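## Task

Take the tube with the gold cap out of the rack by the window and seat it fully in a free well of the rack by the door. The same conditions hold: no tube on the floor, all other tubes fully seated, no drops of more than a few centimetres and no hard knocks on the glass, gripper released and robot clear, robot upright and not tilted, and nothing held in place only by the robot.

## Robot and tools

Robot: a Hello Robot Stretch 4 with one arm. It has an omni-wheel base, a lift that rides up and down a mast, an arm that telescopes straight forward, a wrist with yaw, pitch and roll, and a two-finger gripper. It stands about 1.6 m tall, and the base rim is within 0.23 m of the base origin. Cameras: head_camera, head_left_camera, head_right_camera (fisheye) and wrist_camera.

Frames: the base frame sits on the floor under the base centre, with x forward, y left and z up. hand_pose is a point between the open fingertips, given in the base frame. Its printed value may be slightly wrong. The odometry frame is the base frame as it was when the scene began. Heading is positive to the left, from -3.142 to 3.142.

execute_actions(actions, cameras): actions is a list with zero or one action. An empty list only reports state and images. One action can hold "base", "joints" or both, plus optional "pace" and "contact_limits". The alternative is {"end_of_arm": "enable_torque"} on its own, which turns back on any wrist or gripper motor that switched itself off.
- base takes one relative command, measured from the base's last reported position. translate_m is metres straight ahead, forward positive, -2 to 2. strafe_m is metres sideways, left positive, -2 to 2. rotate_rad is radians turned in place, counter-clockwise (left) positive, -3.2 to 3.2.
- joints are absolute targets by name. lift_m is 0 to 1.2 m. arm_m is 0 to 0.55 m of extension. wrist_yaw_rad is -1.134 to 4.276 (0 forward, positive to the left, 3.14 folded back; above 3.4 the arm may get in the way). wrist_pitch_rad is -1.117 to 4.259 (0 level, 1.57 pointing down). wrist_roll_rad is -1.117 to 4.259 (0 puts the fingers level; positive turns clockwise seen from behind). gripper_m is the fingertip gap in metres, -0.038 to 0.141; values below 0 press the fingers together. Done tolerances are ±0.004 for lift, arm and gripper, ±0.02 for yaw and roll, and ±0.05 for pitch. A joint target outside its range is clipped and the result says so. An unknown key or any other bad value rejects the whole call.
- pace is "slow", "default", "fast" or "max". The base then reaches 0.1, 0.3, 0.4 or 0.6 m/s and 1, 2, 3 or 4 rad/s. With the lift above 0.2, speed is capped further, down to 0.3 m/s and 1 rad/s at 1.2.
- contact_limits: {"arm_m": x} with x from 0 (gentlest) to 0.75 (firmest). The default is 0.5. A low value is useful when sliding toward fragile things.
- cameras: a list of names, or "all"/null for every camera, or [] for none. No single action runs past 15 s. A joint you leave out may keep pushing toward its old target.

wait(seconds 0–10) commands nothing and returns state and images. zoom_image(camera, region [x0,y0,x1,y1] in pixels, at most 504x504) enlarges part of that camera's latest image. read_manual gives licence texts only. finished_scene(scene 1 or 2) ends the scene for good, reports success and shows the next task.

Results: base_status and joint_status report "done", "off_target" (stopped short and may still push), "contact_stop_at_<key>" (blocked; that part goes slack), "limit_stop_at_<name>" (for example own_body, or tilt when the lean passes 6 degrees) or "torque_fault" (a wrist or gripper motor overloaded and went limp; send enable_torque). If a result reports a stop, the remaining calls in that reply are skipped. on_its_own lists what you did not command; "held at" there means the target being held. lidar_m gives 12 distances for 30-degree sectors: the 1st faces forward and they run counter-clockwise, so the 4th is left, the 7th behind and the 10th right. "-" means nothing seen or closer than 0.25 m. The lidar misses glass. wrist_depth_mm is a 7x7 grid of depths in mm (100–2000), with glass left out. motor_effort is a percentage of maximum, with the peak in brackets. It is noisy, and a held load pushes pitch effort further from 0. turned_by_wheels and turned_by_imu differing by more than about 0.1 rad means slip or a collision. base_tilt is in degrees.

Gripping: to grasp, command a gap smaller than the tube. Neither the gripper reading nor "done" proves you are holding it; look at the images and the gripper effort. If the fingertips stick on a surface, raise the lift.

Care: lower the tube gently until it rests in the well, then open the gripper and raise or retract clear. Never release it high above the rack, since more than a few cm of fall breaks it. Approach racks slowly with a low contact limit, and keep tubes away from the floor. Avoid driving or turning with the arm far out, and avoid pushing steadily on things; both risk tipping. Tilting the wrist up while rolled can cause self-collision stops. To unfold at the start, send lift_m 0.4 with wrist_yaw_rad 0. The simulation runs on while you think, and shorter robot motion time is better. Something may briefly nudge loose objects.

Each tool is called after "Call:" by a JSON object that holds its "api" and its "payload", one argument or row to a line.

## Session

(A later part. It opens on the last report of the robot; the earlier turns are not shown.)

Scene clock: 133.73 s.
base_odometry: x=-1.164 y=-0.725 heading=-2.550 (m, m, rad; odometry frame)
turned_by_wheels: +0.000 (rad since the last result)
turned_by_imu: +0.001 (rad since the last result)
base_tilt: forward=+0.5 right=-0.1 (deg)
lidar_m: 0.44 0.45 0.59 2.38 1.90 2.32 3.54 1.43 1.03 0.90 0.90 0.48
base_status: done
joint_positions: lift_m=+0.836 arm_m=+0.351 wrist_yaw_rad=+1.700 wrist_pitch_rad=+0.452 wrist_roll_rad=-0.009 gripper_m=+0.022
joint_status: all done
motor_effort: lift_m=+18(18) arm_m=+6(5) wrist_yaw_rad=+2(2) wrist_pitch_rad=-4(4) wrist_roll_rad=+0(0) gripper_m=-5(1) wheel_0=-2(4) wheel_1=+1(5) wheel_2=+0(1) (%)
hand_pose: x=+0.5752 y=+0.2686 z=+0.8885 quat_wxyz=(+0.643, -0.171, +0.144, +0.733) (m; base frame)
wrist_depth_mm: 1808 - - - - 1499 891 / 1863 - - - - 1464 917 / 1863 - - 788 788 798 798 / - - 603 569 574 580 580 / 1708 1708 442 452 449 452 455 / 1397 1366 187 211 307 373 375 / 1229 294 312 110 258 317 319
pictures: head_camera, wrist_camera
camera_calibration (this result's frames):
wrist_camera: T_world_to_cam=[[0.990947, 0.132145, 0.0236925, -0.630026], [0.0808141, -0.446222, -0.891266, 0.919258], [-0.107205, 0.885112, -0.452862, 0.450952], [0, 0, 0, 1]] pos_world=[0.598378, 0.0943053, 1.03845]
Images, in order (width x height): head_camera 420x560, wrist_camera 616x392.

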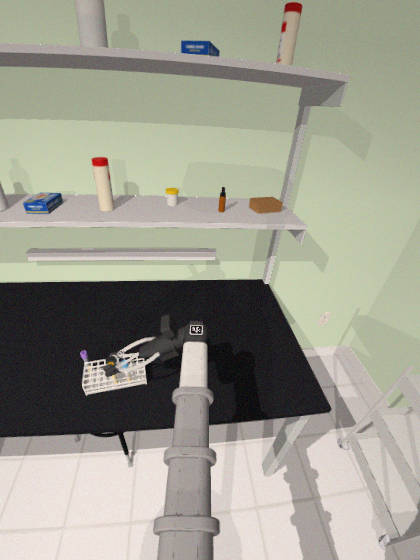

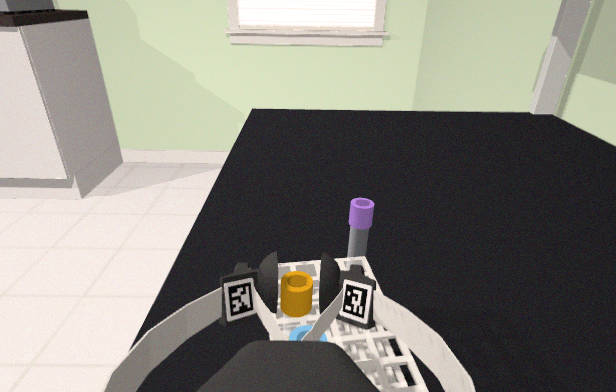

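Call:
{"api": "execute_actions", "payload": {
  "actions": [
    {"joints":{"gripper_m":-0.015}}
  ],
  "cameras": ["wrist_camera"]
}}

Call:
{"api": "execute_actions", "payload": {
  "actions": [
    {"joints":{"lift_m":0.865},"pace":"slow"}
  ],
  "cameras": ["wrist_camera","head_camera"]
}}

Call:
{"api": "zoom_image", "payload": {
  "camera": "head_camera",
  "region": [70, 330, 150, 410]
}}

Scene clock: 143.37 s.
base_odometry: x=-1.164 y=-0.725 heading=-2.550 (m, m, rad; odometry frame)
turned_by_wheels: +0.000 (rad since the last result)
turned_by_imu: +0.001 (rad since the last result)
base_tilt: forward=+0.5 right=-0.1 (deg)
lidar_m: 0.44 0.46 0.58 2.37 1.88 2.32 3.53 1.42 1.01 0.89 0.90 0.50
base_status: not commanded
joint_positions: lift_m=+0.836 arm_m=+0.351 wrist_yaw_rad=+1.700 wrist_pitch_rad=+0.452 wrist_roll_rad=-0.009 gripper_m=-0.015
joint_status: all done
motor_effort: lift_m=+18(17) arm_m=+6(5) wrist_yaw_rad=+1(2) wrist_pitch_rad=-3(5) wrist_roll_rad=-1(0) gripper_m=-11(13) wheel_0=-2(2) wheel_1=+1(1) wheel_2=+0(0) (%)
hand_pose: x=+0.5752 y=+0.2686 z=+0.8885 quat_wxyz=(+0.643, -0.171, +0.145, +0.733) (m; base frame)
wrist_depth_mm: 1863 - - - - 1430 891 / 1863 - - - - 1430 917 / 1863 - - 788 798 798 809 / - - 603 569 574 580 585 / 1708 1708 445 445 449 452 459 / 1430 1397 183 211 184 373 375 / 1229 293 312 110 285 306 317
pictures: wrist_camera
camera_calibration (this result's frames):
wrist_camera: T_world_to_cam=[[0.990923, 0.132327, 0.0236917, -0.630014], [0.0809118, -0.446345, -0.891196, 0.919135], [-0.107355, 0.885023, -0.453, 0.45117], [0, 0, 0, 1]] pos_world=[0.598361, 0.0943227, 1.03844]
Images, in order (width x height): wrist_camera 616x392.

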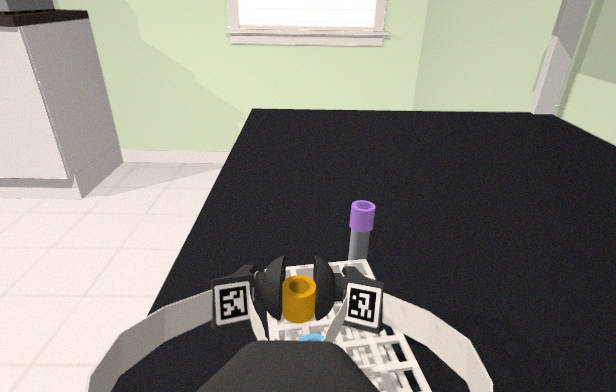

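Scene clock: 144.40 s.
base_odometry: x=-1.164 y=-0.725 heading=-2.550 (m, m, rad; odometry frame)
turned_by_wheels: +0.000 (rad since the last result)
turned_by_imu: +0.000 (rad since the last result)
base_tilt: forward=+0.6 right=-0.1 (deg)
lidar_m: 0.43 0.47 0.59 2.37 1.90 2.32 3.52 1.42 1.01 0.88 0.89 0.50
base_status: not commanded
joint_positions: lift_m=+0.865 arm_m=+0.351 wrist_yaw_rad=+1.700 wrist_pitch_rad=+0.452 wrist_roll_rad=-0.009 gripper_m=-0.015
joint_status: all done
motor_effort: lift_m=+23(24) arm_m=+5(5) wrist_yaw_rad=+1(2) wrist_pitch_rad=-5(7) wrist_roll_rad=+0(0) gripper_m=-15(12) wheel_0=-2(2) wheel_1=+1(1) wheel_2=+0(0) (%)
hand_pose: x=+0.5752 y=+0.2686 z=+0.9170 quat_wxyz=(+0.643, -0.171, +0.145, +0.733) (m; base frame)
wrist_depth_mm: 1863 - - - - 1464 878 / 1863 - - - - 1430 931 / 1983 - - 878 878 891 866 / - - 715 634 640 647 640 / 1756 1756 492 492 496 500 508 / 1464 1464 184 211 184 413 415 / 1229 325 345 110 332 340 353
pictures: head_camera, wrist_camera
camera_calibration (this result's frames):
wrist_camera: T_world_to_cam=[[0.990923, 0.132327, 0.0236919, -0.63069], [0.0809126, -0.446348, -0.891194, 0.944555], [-0.107354, 0.885021, -0.453004, 0.464097], [0, 0, 0, 1]] pos_world=[0.598362, 0.0943229, 1.06696]
Images, in order (width x height): head_camera 420x560, wrist_camera 616x392.

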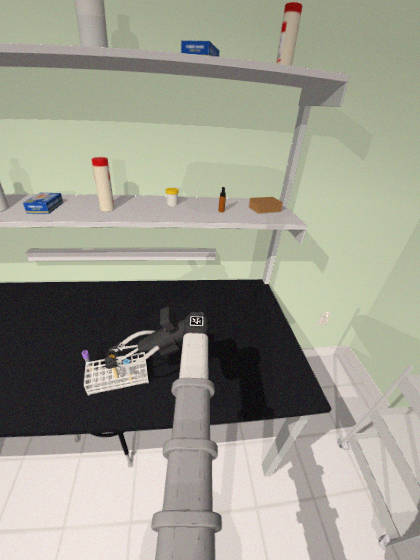

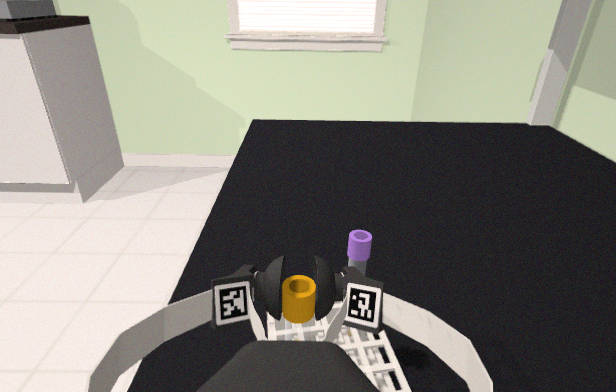

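Region (70, 330, 150, 410) of head_camera's 420x560 image, scaled by 6.300, with more detail than that image has.

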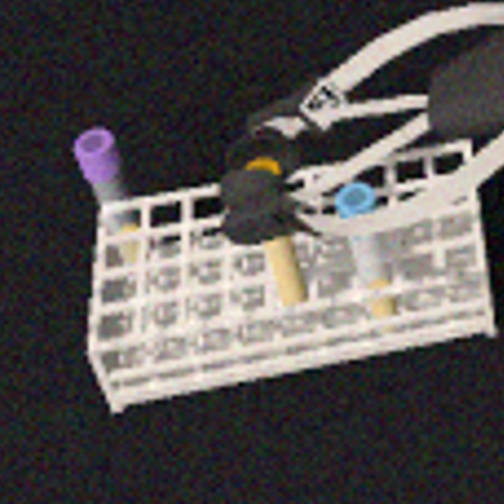

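Call:
{"api": "execute_actions", "payload": {
  "actions": [
    {"joints":{"lift_m":0.99}}
  ],
  "cameras": ["head_camera"]
}}

Call:
{"api": "zoom_image", "payload": {
  "camera": "head_camera",
  "region": [60, 290, 170, 400]
}}

Call:
{"api": "execute_actions", "payload": {
  "actions": [
    {"base":{"translate_m":-0.7},"joints":{"arm_m":0.01,"wrist_yaw_rad":1.2}}
  ],
  "cameras": []
}}

Call:
{"api": "execute_actions", "payload": {
  "actions": [
    {"base":{"rotate_rad":3.1}}
  ],
  "cameras": ["head_camera","wrist_camera"]
}}

Scene clock: 154.80 s.
base_odometry: x=-1.164 y=-0.725 heading=-2.550 (m, m, rad; odometry frame)
turned_by_wheels: +0.000 (rad since the last result)
turned_by_imu: +0.001 (rad since the last result)
base_tilt: forward=+0.5 right=-0.1 (deg)
lidar_m: 0.44 0.46 0.58 2.37 1.91 2.33 3.52 1.44 1.02 0.91 0.89 0.49
base_status: not commanded
joint_positions: lift_m=+0.990 arm_m=+0.351 wrist_yaw_rad=+1.700 wrist_pitch_rad=+0.452 wrist_roll_rad=-0.009 gripper_m=-0.015
joint_status: all done
motor_effort: lift_m=+23(26) arm_m=+6(6) wrist_yaw_rad=+2(1) wrist_pitch_rad=-4(5) wrist_roll_rad=+0(0) gripper_m=-14(15) wheel_0=-2(2) wheel_1=+1(1) wheel_2=+0(0) (%)
hand_pose: x=+0.5752 y=+0.2686 z=+1.0420 quat_wxyz=(+0.642, -0.171, +0.145, +0.733) (m; base frame)
wrist_depth_mm: 1983 - - - - 1336 878 / 1808 - - - - 1430 931 / 1983 - - - - 1464 960 / - - - 917 917 917 866 / 1983 1983 1808 699 707 715 715 / 1576 1618 184 210 184 585 591 / 1397 1308 504 110 492 484 504
pictures: head_camera
Images, in order (width x height): head_camera 420x560.

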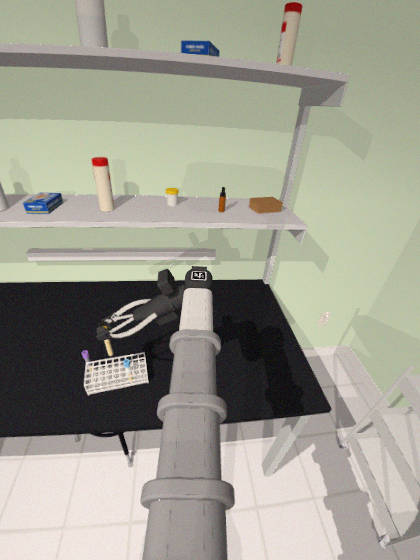

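Region (60, 290, 170, 400) of head_camera's 420x560 image, scaled by 4.582, with more detail than that image has.

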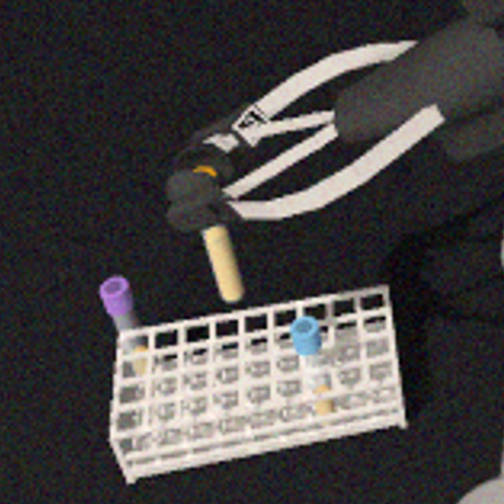

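Scene clock: 158.60 s.
base_odometry: x=-0.583 y=-0.334 heading=-2.550 (m, m, rad; odometry frame)
turned_by_wheels: +0.000 (rad since the last result)
turned_by_imu: +0.002 (rad since the last result)
base_tilt: forward=+0.6 right=-0.1 (deg)
lidar_m: 1.14 1.14 2.47 1.71 1.72 2.21 2.71 2.24 1.03 0.98 1.02 1.23
base_status: done
joint_positions: lift_m=+0.990 arm_m=+0.011 wrist_yaw_rad=+1.200 wrist_pitch_rad=+0.452 wrist_roll_rad=-0.009 gripper_m=-0.015
joint_status: all done
motor_effort: lift_m=+22(23) arm_m=-6(7) wrist_yaw_rad=+1(5) wrist_pitch_rad=-7(8) wrist_roll_rad=+1(0) gripper_m=-12(15) wheel_0=-1(6) wheel_1=-1(4) wheel_2=-2(7) (%)
hand_pose: x=+0.3574 y=+0.2102 z=+1.0420 quat_wxyz=(+0.804, -0.130, +0.183, +0.551) (m; base frame)
wrist_depth_mm: 1808 - - - - 1808 1499 / 1863 - - - - 1921 1499 / 1576 - - - - 1281 1281 / 1618 - - - - 1205 917 / 1661 1983 - 1983 - 1921 1576 / 1618 1618 184 210 185 1661 1537 / 1397 1308 1397 110 1430 1336 1430
pictures: none
No camera images: the call's "cameras" was empty. Leave "cameras" out to get every camera's image.

Scene clock: 161.77 s.
base_odometry: x=-0.583 y=-0.334 heading=+0.550 (m, m, rad; odometry frame)
turned_by_wheels: +3.100 (rad since the last result)
turned_by_imu: +3.101 (rad since the last result)
base_tilt: forward=+0.5 right=-0.1 (deg)
lidar_m: 2.03 2.05 1.06 0.99 1.00 1.26 1.11 1.15 1.43 1.70 1.71 2.07
base_status: done
joint_positions: lift_m=+0.990 arm_m=+0.011 wrist_yaw_rad=+1.200 wrist_pitch_rad=+0.452 wrist_roll_rad=-0.009 gripper_m=-0.015
joint_status: not commanded
motor_effort: lift_m=+22(22) arm_m=-6(6) wrist_yaw_rad=+0(1) wrist_pitch_rad=-5(6) wrist_roll_rad=+0(1) gripper_m=-14(16) wheel_0=-1(5) wheel_1=+1(5) wheel_2=+1(5) (%)
hand_pose: x=+0.3574 y=+0.2102 z=+1.0420 quat_wxyz=(+0.804, -0.130, +0.183, +0.551) (m; base frame)
wrist_depth_mm: 759 842 960 1078 1808 - - / 809 891 991 1160 1983 - - / 878 931 1060 1255 - - - / 1255 991 1118 1336 - - - / 1366 1078 1205 1430 1983 - - / 1464 1098 184 210 183 1661 1661 / 1308 1255 1366 110 1397 1366 1430
pictures: head_camera, wrist_camera
camera_calibration (this result's frames):
wrist_camera: T_world_to_cam=[[0.933154, -0.358695, 0.0236882, -0.286212], [-0.142997, -0.430853, -0.89102, 1.12409], [0.329811, 0.828072, -0.453345, 0.405151], [0, 0, 0, 1]] pos_world=[0.294198, 0.0461606, 1.19204]
Images, in order (width x height): head_camera 420x560, wrist_camera 616x392.

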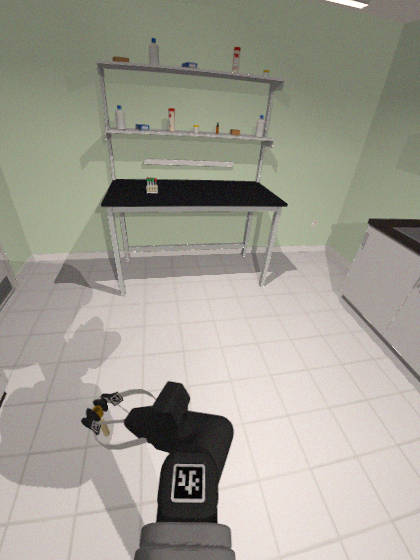

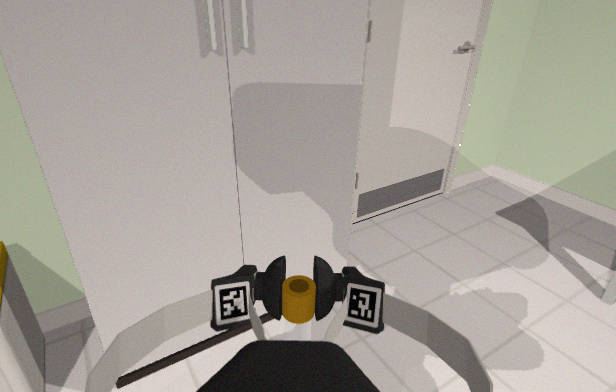

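Call:
{"api": "execute_actions", "payload": {
  "actions": [
    {"base":{"rotate_rad":0.115}}
  ],
  "cameras": []
}}

Call:
{"api": "execute_actions", "payload": {
  "actions": [
    {"base":{"translate_m":1.6},"pace":"fast"}
  ],
  "cameras": ["head_camera"]
}}

Call:
{"api": "zoom_image", "payload": {
  "camera": "head_camera",
  "region": [80, 290, 200, 410]
}}

Scene clock: 169.80 s.
base_odometry: x=-0.583 y=-0.334 heading=+0.665 (m, m, rad; odometry frame)
turned_by_wheels: +0.115 (rad since the last result)
turned_by_imu: +0.116 (rad since the last result)
base_tilt: forward=+0.5 right=-0.1 (deg)
lidar_m: 2.04 1.45 0.99 0.98 1.04 1.21 1.12 1.17 2.44 1.70 1.75 2.17
base_status: done
joint_positions: lift_m=+0.990 arm_m=+0.011 wrist_yaw_rad=+1.200 wrist_pitch_rad=+0.452 wrist_roll_rad=-0.009 gripper_m=-0.015
joint_status: not commanded
motor_effort: lift_m=+22(22) arm_m=-6(6) wrist_yaw_rad=+1(1) wrist_pitch_rad=-7(6) wrist_roll_rad=+0(0) gripper_m=-15(14) wheel_0=+0(5) wheel_1=-1(6) wheel_2=-1(4) (%)
hand_pose: x=+0.3574 y=+0.2102 z=+1.0420 quat_wxyz=(+0.804, -0.130, +0.183, +0.551) (m; base frame)
wrist_depth_mm: 1118 809 891 976 1078 1808 - / 1182 854 931 1025 1160 1921 - / 1229 904 1008 1118 1281 - - / 1308 991 1060 1229 1397 - - / 1255 1078 1160 1281 1863 - - / 1078 1499 183 211 184 1661 1618 / 1118 1205 1336 110 1397 1366 1397
pictures: none
No camera images: the call's "cameras" was empty. Leave "cameras" out to get every camera's image.

Scene clock: 175.70 s.
base_odometry: x=+0.677 y=+0.653 heading=+0.665 (m, m, rad; odometry frame)
turned_by_wheels: +0.000 (rad since the last result)
turned_by_imu: -0.001 (rad since the last result)
base_tilt: forward=+0.5 right=-0.1 (deg)
lidar_m: 0.45 0.47 0.60 1.49 1.16 1.39 3.44 2.85 1.71 1.59 0.72 0.49
base_status: done
joint_positions: lift_m=+0.990 arm_m=+0.011 wrist_yaw_rad=+1.200 wrist_pitch_rad=+0.452 wrist_roll_rad=-0.009 gripper_m=-0.015
joint_status: not commanded
motor_effort: lift_m=+22(22) arm_m=-6(6) wrist_yaw_rad=+1(0) wrist_pitch_rad=-5(6) wrist_roll_rad=+0(1) gripper_m=-19(12) wheel_0=+1(6) wheel_1=+0(3) wheel_2=+0(11) (%)
hand_pose: x=+0.3573 y=+0.2102 z=+1.0420 quat_wxyz=(+0.804, -0.130, +0.183, +0.551) (m; base frame)
wrist_depth_mm: 1182 1281 1397 1537 1397 1078 891 / 1255 1366 1499 1708 1464 1118 891 / 1308 1397 1576 1756 1537 1078 820 / 1366 1537 1708 574 580 591 585 / 1499 1661 1808 473 455 455 466 / 1576 1618 184 211 184 375 379 / 1366 1308 1366 110 329 309 322
pictures: head_camera
Images, in order (width x height): head_camera 420x560.

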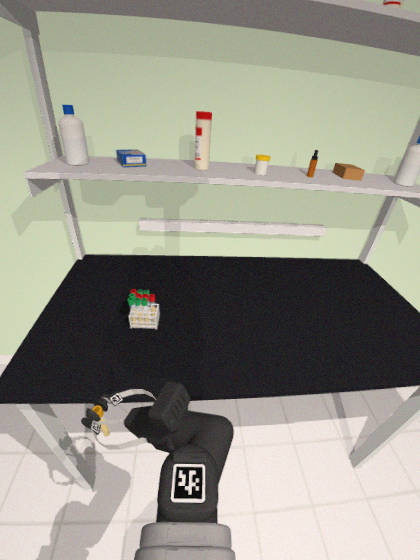

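Region (80, 290, 200, 410) of head_camera's 420x560 image, scaled by 4.200, with more detail than that image has.

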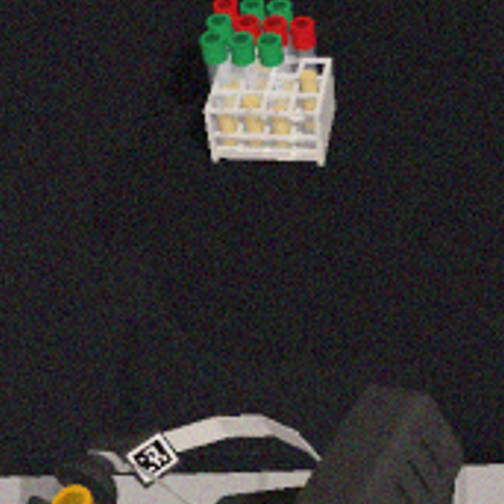

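Call:
{"api": "execute_actions", "payload": {
  "actions": [
    {"joints":{"lift_m":1.14}}
  ],
  "cameras": []
}}

Call:
{"api": "execute_actions", "payload": {
  "actions": [
    {"base":{"translate_m":0.14},"joints":{"arm_m":0.1},"pace":"slow"}
  ],
  "cameras": ["head_camera"]
}}

Call:
{"api": "zoom_image", "payload": {
  "camera": "head_camera",
  "region": [70, 300, 170, 400]
}}

Call:
{"api": "zoom_image", "payload": {
  "camera": "head_camera",
  "region": [105, 305, 165, 365]
}}

Scene clock: 191.77 s.
base_odometry: x=+0.677 y=+0.653 heading=+0.665 (m, m, rad; odometry frame)
turned_by_wheels: +0.000 (rad since the last result)
turned_by_imu: +0.001 (rad since the last result)
base_tilt: forward=+0.5 right=-0.1 (deg)
lidar_m: 0.44 0.39 0.61 1.50 1.15 1.41 3.06 2.83 1.71 1.59 0.70 0.49
base_status: not commanded
joint_positions: lift_m=+1.140 arm_m=+0.011 wrist_yaw_rad=+1.200 wrist_pitch_rad=+0.452 wrist_roll_rad=-0.009 gripper_m=-0.015
joint_status: all done
motor_effort: lift_m=+23(21) arm_m=-6(5) wrist_yaw_rad=+1(1) wrist_pitch_rad=-6(7) wrist_roll_rad=+0(1) gripper_m=-13(17) wheel_0=+1(1) wheel_1=+0(0) wheel_2=+0(0) (%)
hand_pose: x=+0.3573 y=+0.2102 z=+1.1919 quat_wxyz=(+0.804, -0.130, +0.183, +0.551) (m; base frame)
wrist_depth_mm: 1205 1281 1397 1537 1430 1078 778 / 1255 1336 1464 1661 1464 1118 891 / 1308 1464 1618 1863 1576 1160 891 / 1397 1537 1708 1921 1618 1138 878 / 1499 1618 1756 1983 699 707 715 / 1537 1661 184 211 185 585 591 / 1576 1464 1576 110 492 484 469
pictures: none
No camera images: the call's "cameras" was empty. Leave "cameras" out to get every camera's image.

Scene clock: 194.43 s.
base_odometry: x=+0.787 y=+0.739 heading=+0.665 (m, m, rad; odometry frame)
turned_by_wheels: +0.000 (rad since the last result)
turned_by_imu: +0.001 (rad since the last result)
base_tilt: forward=+0.5 right=-0.1 (deg)
lidar_m: 0.31 0.32 0.41 1.49 1.22 1.44 3.58 3.34 1.69 1.59 0.50 0.35
base_status: done
joint_positions: lift_m=+1.140 arm_m=+0.099 wrist_yaw_rad=+1.200 wrist_pitch_rad=+0.452 wrist_roll_rad=-0.009 gripper_m=-0.015
joint_status: all done
motor_effort: lift_m=+23(23) arm_m=+5(5) wrist_yaw_rad=+1(0) wrist_pitch_rad=-6(6) wrist_roll_rad=+0(0) gripper_m=-14(13) wheel_0=+1(3) wheel_1=+2(3) wheel_2=+0(3) (%)
hand_pose: x=+0.4454 y=+0.2102 z=+1.1919 quat_wxyz=(+0.804, -0.130, +0.183, +0.551) (m; base frame)
wrist_depth_mm: 1182 1308 1430 1537 1098 699 661 / 1255 1366 1537 1576 1098 854 691 / 1336 1430 1661 1708 1160 831 723 / 1397 1537 1756 1863 1205 842 732 / 1537 1661 1863 699 699 715 715 / 1576 1661 183 210 185 580 585 / 1576 459 488 110 492 357 500
pictures: head_camera
Images, in order (width x height): head_camera 420x560.

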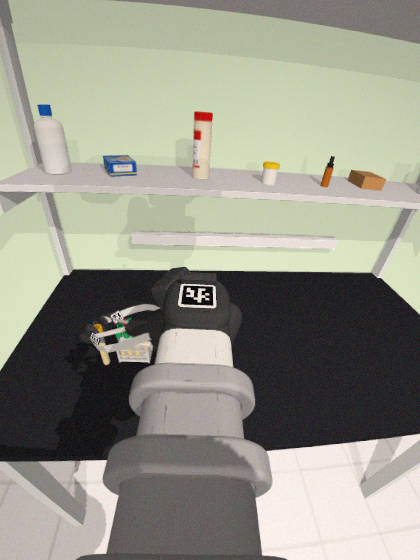

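Region (70, 300, 170, 400) of head_camera's 420x560 image, scaled by 5.040, with more detail than that image has.

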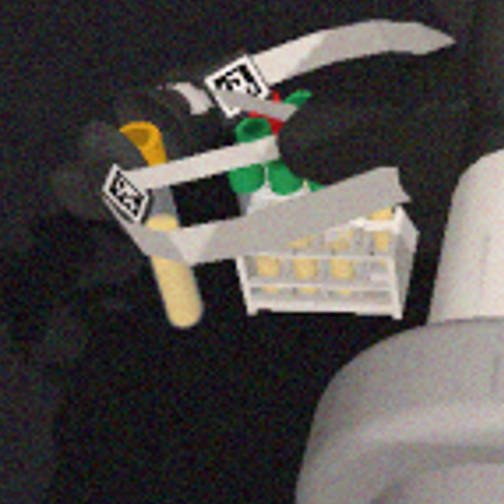

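Region (105, 305, 165, 365) of head_camera's 420x560 image, scaled by 8.400, with more detail than that image has.

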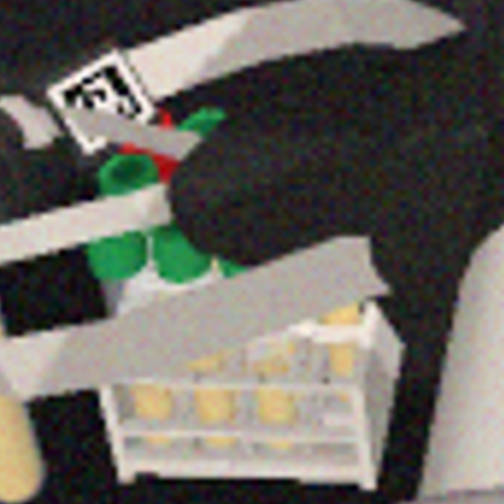

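Call:
{"api": "execute_actions", "payload": {
  "actions": [
    {"base":{"strafe_m":-0.043},"joints":{"arm_m":0.225,"wrist_pitch_rad":0.49,"lift_m":1.145},"pace":"slow"}
  ],
  "cameras": ["head_camera","head_left_camera","head_right_camera"]
}}

Call:
{"api": "zoom_image", "payload": {
  "camera": "head_camera",
  "region": [80, 270, 180, 370]
}}

Call:
{"api": "zoom_image", "payload": {
  "camera": "head_left_camera",
  "region": [145, 280, 215, 350]
}}

Scene clock: 219.57 s.
base_odometry: x=+0.814 y=+0.705 heading=+0.665 (m, m, rad; odometry frame)
turned_by_wheels: +0.000 (rad since the last result)
turned_by_imu: +0.002 (rad since the last result)
base_tilt: forward=+0.5 right=-0.1 (deg)
lidar_m: 0.31 0.32 0.43 1.56 1.27 1.47 3.58 3.31 1.66 1.54 0.49 0.33
base_status: done
joint_positions: lift_m=+1.145 arm_m=+0.224 wrist_yaw_rad=+1.200 wrist_pitch_rad=+0.492 wrist_roll_rad=-0.009 gripper_m=-0.015
joint_status: all done
motor_effort: lift_m=+23(22) arm_m=+6(5) wrist_yaw_rad=+1(0) wrist_pitch_rad=-5(6) wrist_roll_rad=+0(0) gripper_m=-15(15) wheel_0=+0(3) wheel_1=-2(4) wheel_2=+0(0) (%)
hand_pose: x=+0.5685 y=+0.2054 z=+1.1867 quat_wxyz=(+0.800, -0.141, +0.198, +0.549) (m; base frame)
wrist_depth_mm: 1255 1336 1499 1281 891 668 564 / 1336 1366 1576 1397 931 707 580 / 1397 1537 1708 1464 991 732 597 / 1464 1618 1863 1618 842 768 615 / 1537 1661 661 668 668 676 634 / 574 549 184 211 184 564 569 / 477 452 477 110 480 466 488
pictures: head_camera, head_left_camera, head_right_camera
Images, in order (width x height): head_camera 420x560, head_left_camera 420x672, head_right_camera 420x672.

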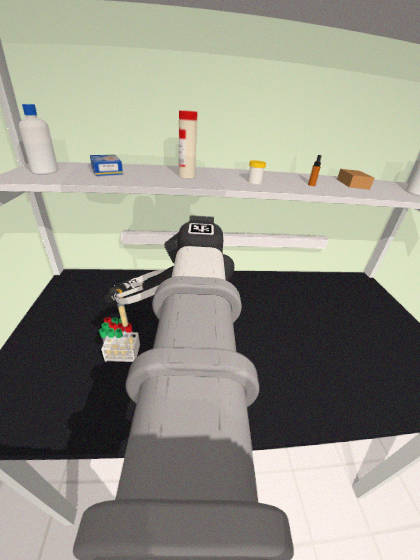

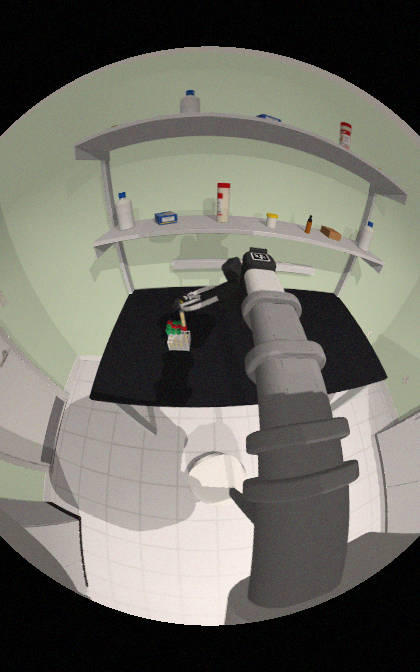

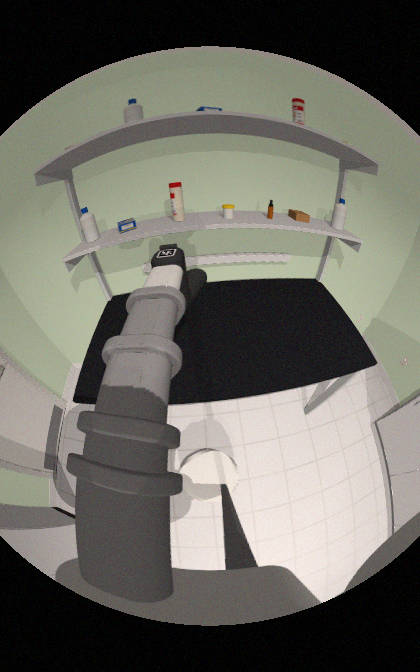

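Region (80, 270, 180, 370) of head_camera's 420x560 image, scaled by 5.040, with more detail than that image has.

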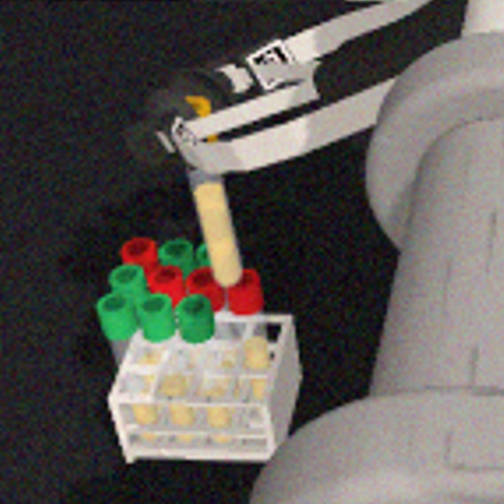

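Region (145, 280, 215, 350) of head_left_camera's 420x672 image, scaled by 7.200, with more detail than that image has.

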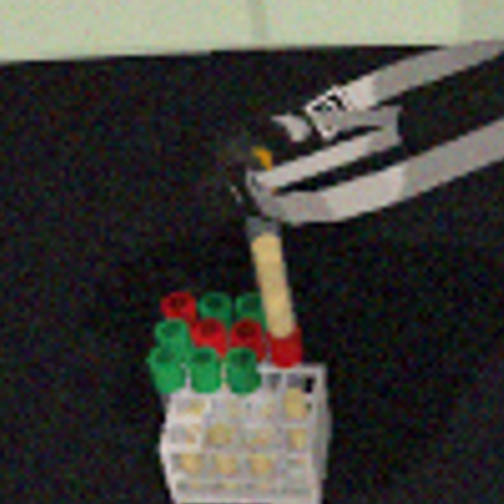

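Call:
{"api": "execute_actions", "payload": {
  "actions": [
    {"joints":{"lift_m":1.105},"pace":"slow"}
  ],
  "cameras": ["head_camera","head_left_camera"]
}}

Call:
{"api": "zoom_image", "payload": {
  "camera": "head_camera",
  "region": [90, 295, 160, 365]
}}

Call:
{"api": "zoom_image", "payload": {
  "camera": "head_left_camera",
  "region": [155, 305, 205, 355]
}}

Scene clock: 233.80 s.
base_odometry: x=+0.814 y=+0.705 heading=+0.665 (m, m, rad; odometry frame)
turned_by_wheels: +0.000 (rad since the last result)
turned_by_imu: +0.001 (rad since the last result)
base_tilt: forward=+0.6 right=-0.1 (deg)
lidar_m: 0.30 0.33 0.42 1.55 1.26 1.47 3.60 3.34 1.64 1.55 0.51 0.34
base_status: not commanded
joint_positions: lift_m=+1.105 arm_m=+0.224 wrist_yaw_rad=+1.200 wrist_pitch_rad=+0.492 wrist_roll_rad=-0.009 gripper_m=-0.015
joint_status: all done
motor_effort: lift_m=+18(23) arm_m=+6(6) wrist_yaw_rad=+0(0) wrist_pitch_rad=-4(6) wrist_roll_rad=+0(0) gripper_m=-15(14) wheel_0=+0(0) wheel_1=-2(2) wheel_2=+0(0) (%)
hand_pose: x=+0.5685 y=+0.2054 z=+1.1472 quat_wxyz=(+0.800, -0.141, +0.198, +0.549) (m; base frame)
wrist_depth_mm: 1255 1336 1499 1308 904 654 564 / 1308 1430 1618 1397 946 699 580 / 1366 1537 1708 1464 976 732 597 / 1499 1618 1863 1397 759 723 615 / 1537 597 603 609 609 615 597 / 504 500 184 211 184 508 508 / 430 407 433 110 430 424 439
pictures: head_camera, head_left_camera
Images, in order (width x height): head_camera 420x560, head_left_camera 420x672.

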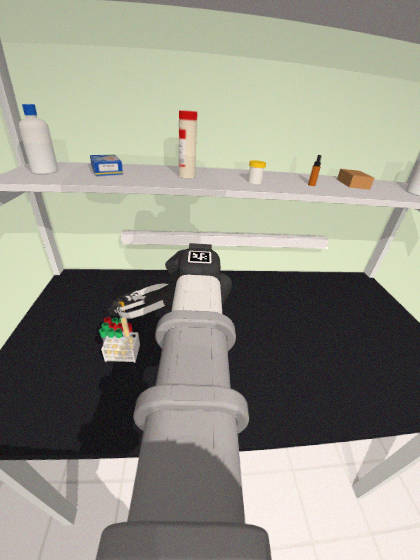

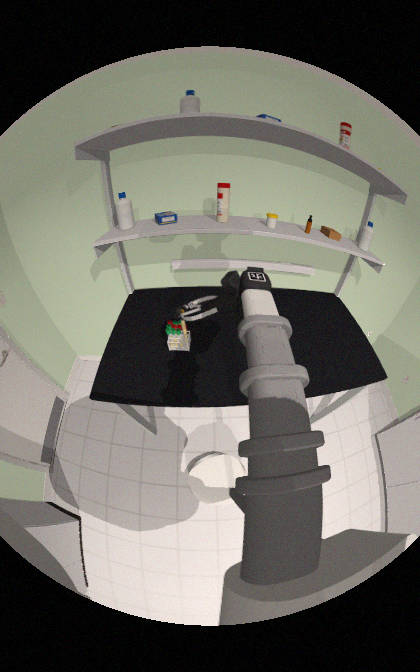

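Region (90, 295, 160, 365) of head_camera's 420x560 image, scaled by 7.200, with more detail than that image has.

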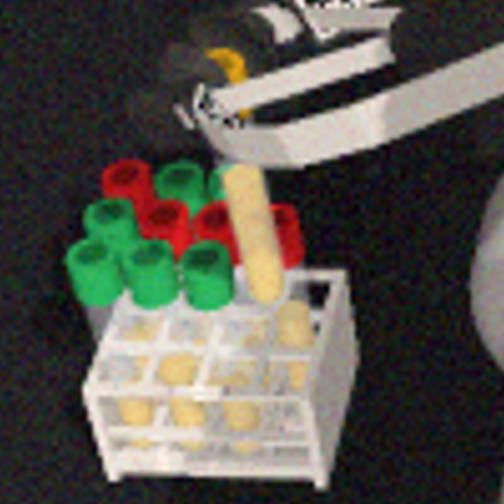

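Region (155, 305, 205, 355) of head_left_camera's 420x672 image, scaled by 10.080, with more detail than that image has.

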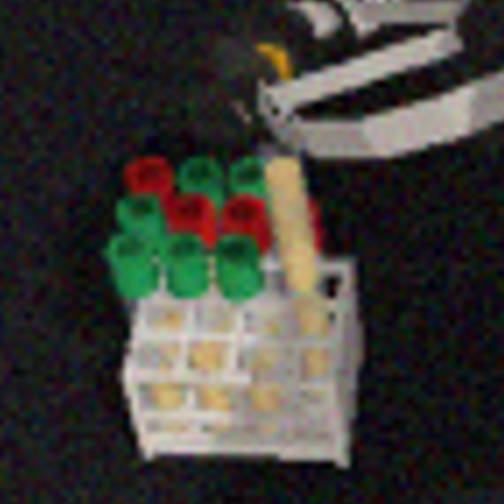

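Call:
{"api": "execute_actions", "payload": {
  "actions": [
    {"joints":{"lift_m":1.062},"pace":"slow"}
  ],
  "cameras": ["head_camera","head_left_camera"]
}}

Call:
{"api": "zoom_image", "payload": {
  "camera": "head_camera",
  "region": [90, 305, 150, 365]
}}

Call:
{"api": "zoom_image", "payload": {
  "camera": "head_left_camera",
  "region": [155, 305, 205, 355]
}}

Scene clock: 247.33 s.
base_odometry: x=+0.814 y=+0.705 heading=+0.665 (m, m, rad; odometry frame)
turned_by_wheels: +0.000 (rad since the last result)
turned_by_imu: +0.001 (rad since the last result)
base_tilt: forward=+0.5 right=-0.1 (deg)
lidar_m: 0.31 0.32 0.42 1.55 1.27 1.46 3.59 3.31 1.65 1.53 0.49 0.34
base_status: not commanded
joint_positions: lift_m=+1.062 arm_m=+0.224 wrist_yaw_rad=+1.200 wrist_pitch_rad=+0.492 wrist_roll_rad=-0.009 gripper_m=-0.015
joint_status: all done
motor_effort: lift_m=+18(17) arm_m=+5(6) wrist_yaw_rad=+1(1) wrist_pitch_rad=-6(6) wrist_roll_rad=+0(0) gripper_m=-18(13) wheel_0=+0(0) wheel_1=-1(2) wheel_2=+0(0) (%)
hand_pose: x=+0.5685 y=+0.2054 z=+1.1042 quat_wxyz=(+0.800, -0.141, +0.198, +0.549) (m; base frame)
wrist_depth_mm: 1255 1336 1430 1308 891 661 559 / 1308 1430 1576 1336 931 699 580 / 1397 1537 1756 1464 960 741 597 / 1464 1618 1756 676 676 676 615 / 530 530 535 539 535 544 539 / 445 442 184 211 185 449 452 / 382 362 384 110 387 375 389
pictures: head_camera, head_left_camera
Images, in order (width x height): head_camera 420x560, head_left_camera 420x672.

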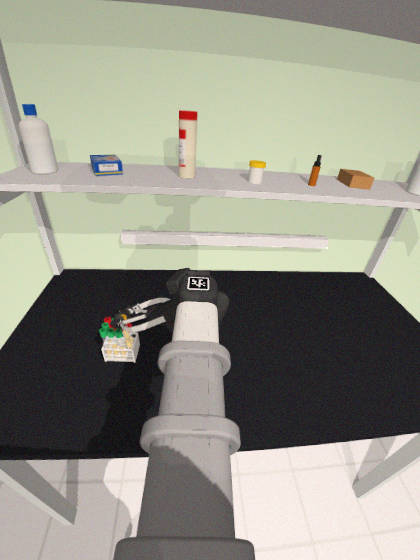

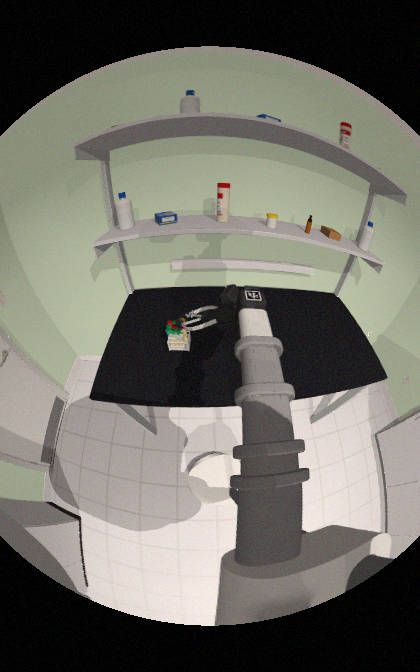

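Region (90, 305, 150, 365) of head_camera's 420x560 image, scaled by 8.400, with more detail than that image has.

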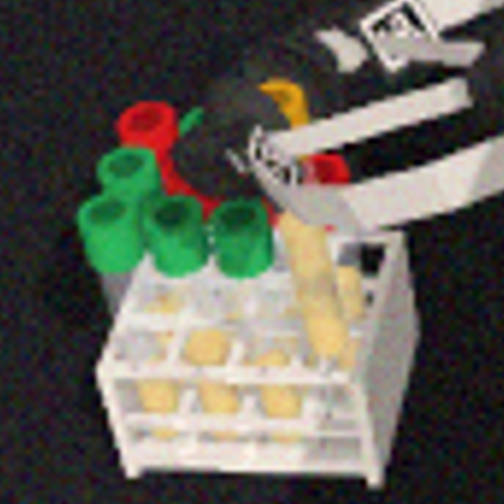

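Region (155, 305, 205, 355) of head_left_camera's 420x672 image, scaled by 10.080, with more detail than that image has.

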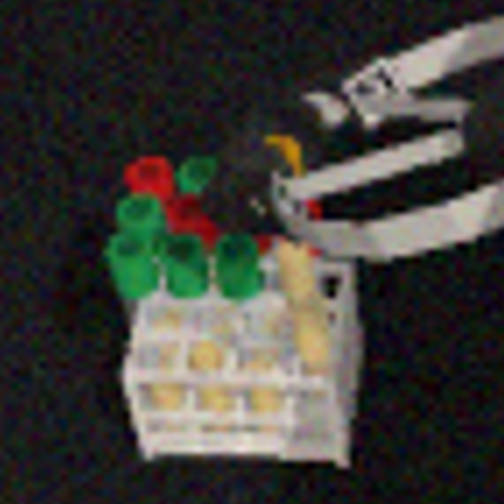

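Looks centred on the hole.

Call:
{"api": "execute_actions", "payload": {
  "actions": [
    {"joints":{"lift_m":1.04},"pace":"slow"}
  ],
  "cameras": ["head_camera","wrist_camera"]
}}

Call:
{"api": "zoom_image", "payload": {
  "camera": "head_camera",
  "region": [90, 305, 150, 365]
}}

Call:
{"api": "zoom_image", "payload": {
  "camera": "wrist_camera",
  "region": [190, 220, 410, 392]
}}

Scene clock: 253.93 s.
base_odometry: x=+0.814 y=+0.705 heading=+0.665 (m, m, rad; odometry frame)
turned_by_wheels: +0.000 (rad since the last result)
turned_by_imu: +0.001 (rad since the last result)
base_tilt: forward=+0.5 right=-0.1 (deg)
lidar_m: 0.30 0.32 0.41 1.54 1.27 1.49 3.59 3.33 1.64 1.55 0.49 0.33
base_status: not commanded
joint_positions: lift_m=+1.040 arm_m=+0.224 wrist_yaw_rad=+1.200 wrist_pitch_rad=+0.489 wrist_roll_rad=-0.009 gripper_m=-0.015
joint_status: all done
motor_effort: lift_m=+16(17) arm_m=+6(6) wrist_yaw_rad=+1(0) wrist_pitch_rad=+3(4) wrist_roll_rad=-1(0) gripper_m=-16(14) wheel_0=+0(0) wheel_1=-2(1) wheel_2=+0(0) (%)
hand_pose: x=+0.5686 y=+0.2057 z=+1.0831 quat_wxyz=(+0.800, -0.140, +0.197, +0.549) (m; base frame)
wrist_depth_mm: 1255 1366 1499 1281 891 668 559 / 1308 1397 1618 1366 931 715 580 / 1397 1464 1708 1499 946 732 597 / 1464 1618 627 634 640 640 603 / 500 500 500 504 508 512 517 / 418 418 184 211 183 427 430 / 362 340 362 110 357 353 366
pictures: head_camera, wrist_camera
camera_calibration (this result's frames):
wrist_camera: T_world_to_cam=[[0.933486, -0.35784, 0.0235347, -0.486114], [-0.154734, -0.461116, -0.873744, 1.18311], [0.323513, 0.811987, -0.485816, 0.399843], [0, 0, 0, 1]] pos_world=[0.507494, 0.0469342, 1.23943]
Images, in order (width x height): head_camera 420x560, wrist_camera 616x392.

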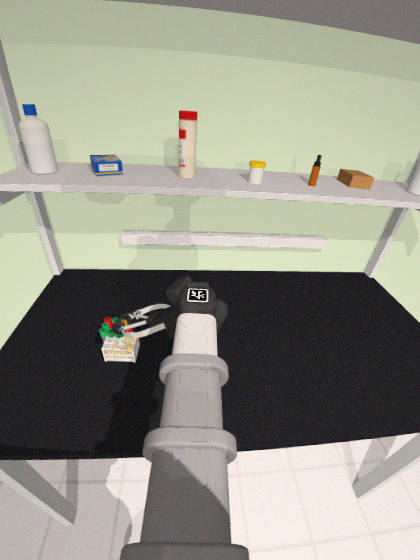

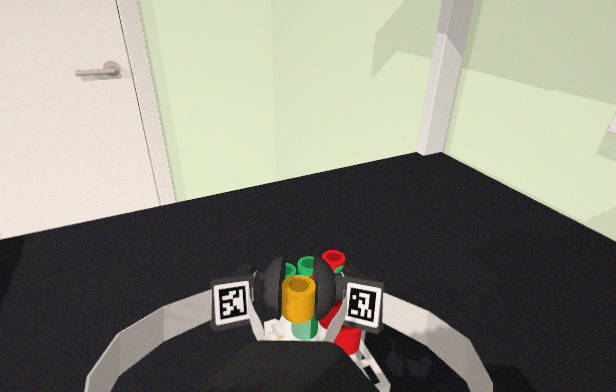

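Region (90, 305, 150, 365) of head_camera's 420x560 image, scaled by 8.400, with more detail than that image has.

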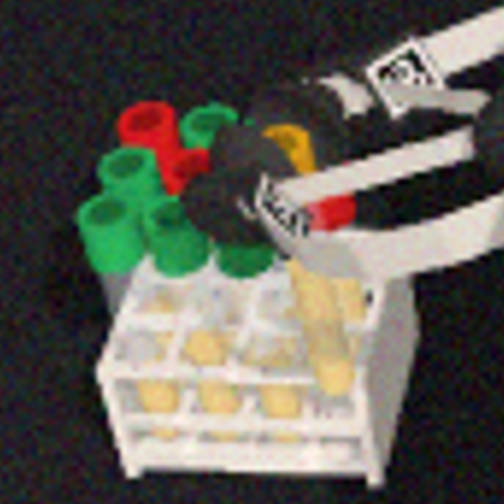

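Region (190, 220, 410, 392) of wrist_camera's 616x392 image, scaled by 2.291; it fills the top 394 rows of this view, and the rest is white.

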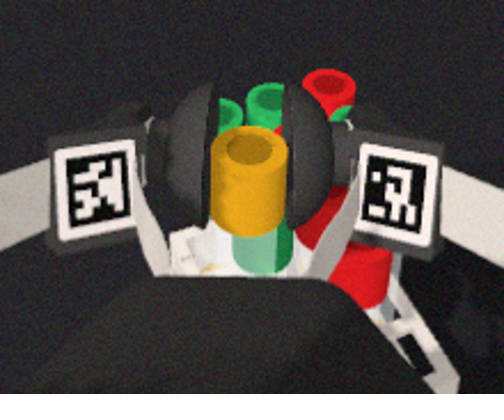

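Call:
{"api": "execute_actions", "payload": {
  "actions": [
    {"joints":{"lift_m":1.06},"pace":"slow"}
  ],
  "cameras": []
}}

Call:
{"api": "execute_actions", "payload": {
  "actions": [
    {"joints":{"arm_m":0.23},"pace":"slow"}
  ]
}}

Call:
{"api": "zoom_image", "payload": {
  "camera": "head_camera",
  "region": [90,305,150,365]
}}

Call:
{"api": "zoom_image", "payload": {
  "camera": "wrist_camera",
  "region": [190,220,410,392]
}}

Scene clock: 277.73 s.
base_odometry: x=+0.814 y=+0.705 heading=+0.665 (m, m, rad; odometry frame)
turned_by_wheels: +0.000 (rad since the last result)
turned_by_imu: +0.001 (rad since the last result)
base_tilt: forward=+0.6 right=-0.1 (deg)
lidar_m: 0.31 0.33 0.43 1.55 1.26 1.50 3.57 3.31 1.64 1.54 0.50 0.33
base_status: not commanded
joint_positions: lift_m=+1.060 arm_m=+0.224 wrist_yaw_rad=+1.200 wrist_pitch_rad=+0.492 wrist_roll_rad=-0.009 gripper_m=-0.015
joint_status: all done
motor_effort: lift_m=+23(23) arm_m=+5(6) wrist_yaw_rad=+1(0) wrist_pitch_rad=-4(5) wrist_roll_rad=+0(1) gripper_m=-10(15) wheel_0=+0(0) wheel_1=-2(2) wheel_2=+0(0) (%)
hand_pose: x=+0.5685 y=+0.2054 z=+1.1018 quat_wxyz=(+0.800, -0.141, +0.198, +0.549) (m; base frame)
wrist_depth_mm: 1229 1366 1499 1255 878 668 564 / 1308 1430 1576 1366 931 699 580 / 1397 1499 1708 1464 960 732 597 / 1464 1576 1708 661 668 676 621 / 525 530 525 530 535 539 539 / 439 442 184 210 185 449 455 / 377 359 382 110 382 373 384
pictures: none
No camera images: the call's "cameras" was empty. Leave "cameras" out to get every camera's image.

Scene clock: 278.47 s.
base_odometry: x=+0.814 y=+0.705 heading=+0.665 (m, m, rad; odometry frame)
turned_by_wheels: +0.000 (rad since the last result)
turned_by_imu: +0.000 (rad since the last result)
base_tilt: forward=+0.6 right=-0.1 (deg)
lidar_m: 0.32 0.32 0.43 1.55 1.26 1.47 3.59 3.32 1.65 1.54 0.50 0.34
base_status: not commanded
joint_positions: lift_m=+1.060 arm_m=+0.229 wrist_yaw_rad=+1.200 wrist_pitch_rad=+0.492 wrist_roll_rad=-0.009 gripper_m=-0.015
joint_status: all done
motor_effort: lift_m=+23(23) arm_m=+6(4) wrist_yaw_rad=+1(0) wrist_pitch_rad=-3(5) wrist_roll_rad=+0(1) gripper_m=-12(12) wheel_0=+0(0) wheel_1=-1(2) wheel_2=+0(0) (%)
hand_pose: x=+0.5735 y=+0.2054 z=+1.1018 quat_wxyz=(+0.800, -0.141, +0.198, +0.549) (m; base frame)
wrist_depth_mm: 1255 1366 1499 1281 891 668 564 / 1308 1397 1576 1397 917 707 574 / 1366 1499 1708 1464 946 732 591 / 1499 1576 1756 668 668 668 615 / 525 530 530 535 535 539 539 / 442 439 184 211 184 445 449 / 377 359 379 110 382 373 389
pictures: head_camera, head_left_camera, head_right_camera, wrist_camera
camera_calibration (this result's frames):
wrist_camera: T_world_to_cam=[[0.93351, -0.357778, 0.0235221, -0.491226], [-0.155621, -0.463399, -0.872378, 1.19951], [0.323018, 0.810714, -0.488265, 0.41089], [0, 0, 0, 1]] pos_world=[0.512509, 0.0469885, 1.25861]
Images, in order (width x height): head_camera 420x560, head_left_camera 420x672, head_right_camera 420x672, wrist_camera 616x392.

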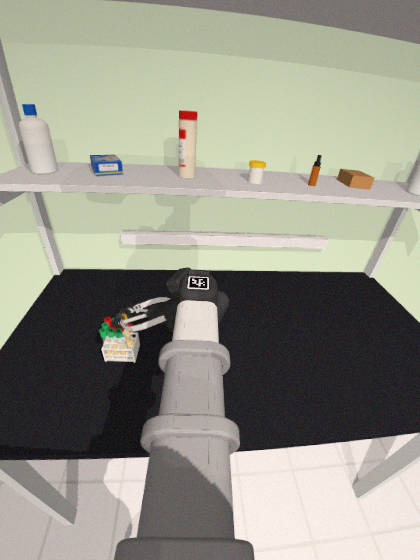

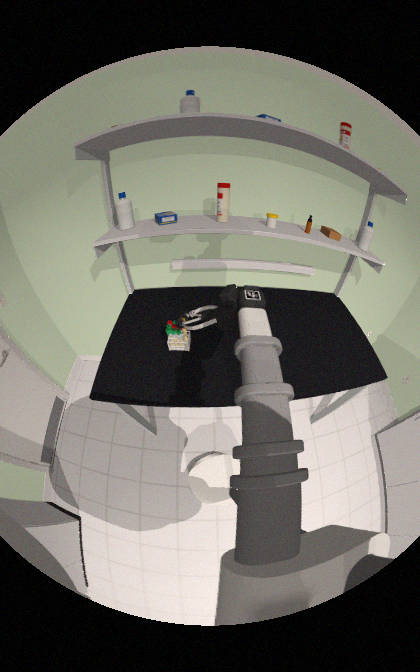

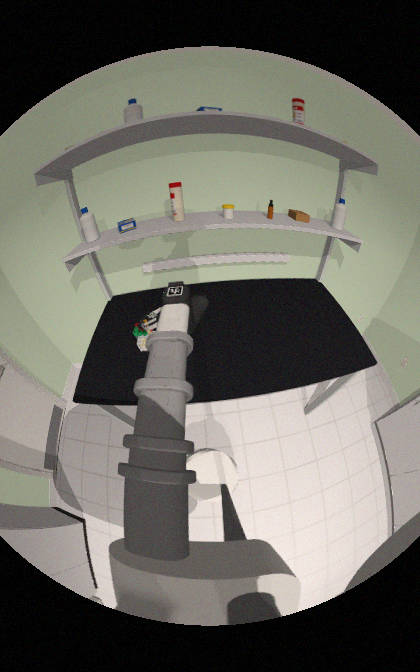

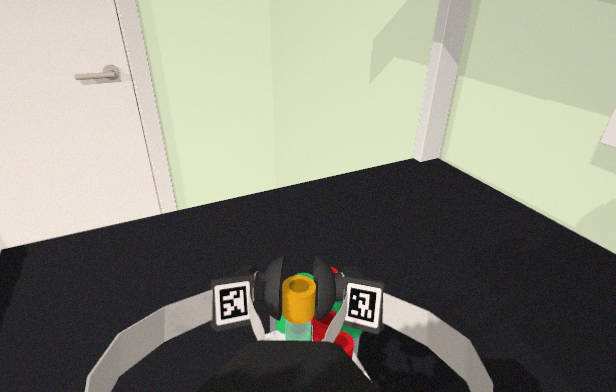

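Region (90, 305, 150, 365) of head_camera's 420x560 image, scaled by 8.400, with more detail than that image has.

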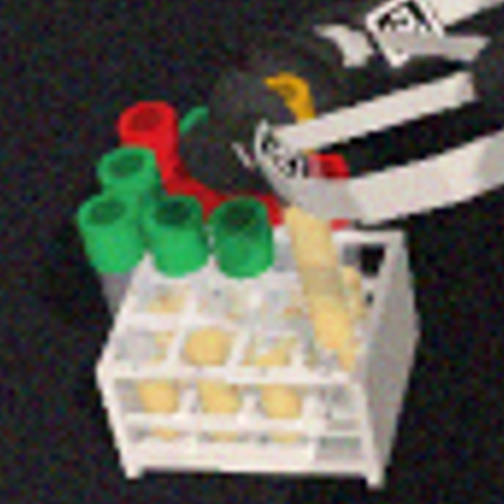

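Region (190, 220, 410, 392) of wrist_camera's 616x392 image, scaled by 2.291; it fills the top 394 rows of this view, and the rest is white.

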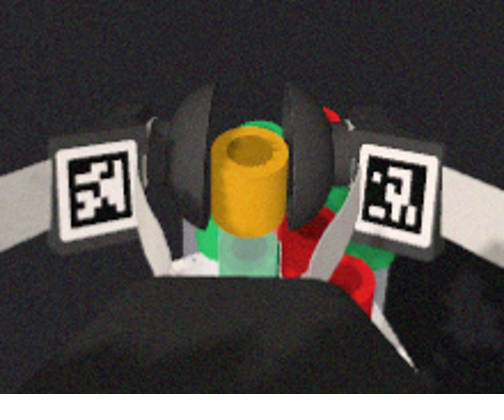

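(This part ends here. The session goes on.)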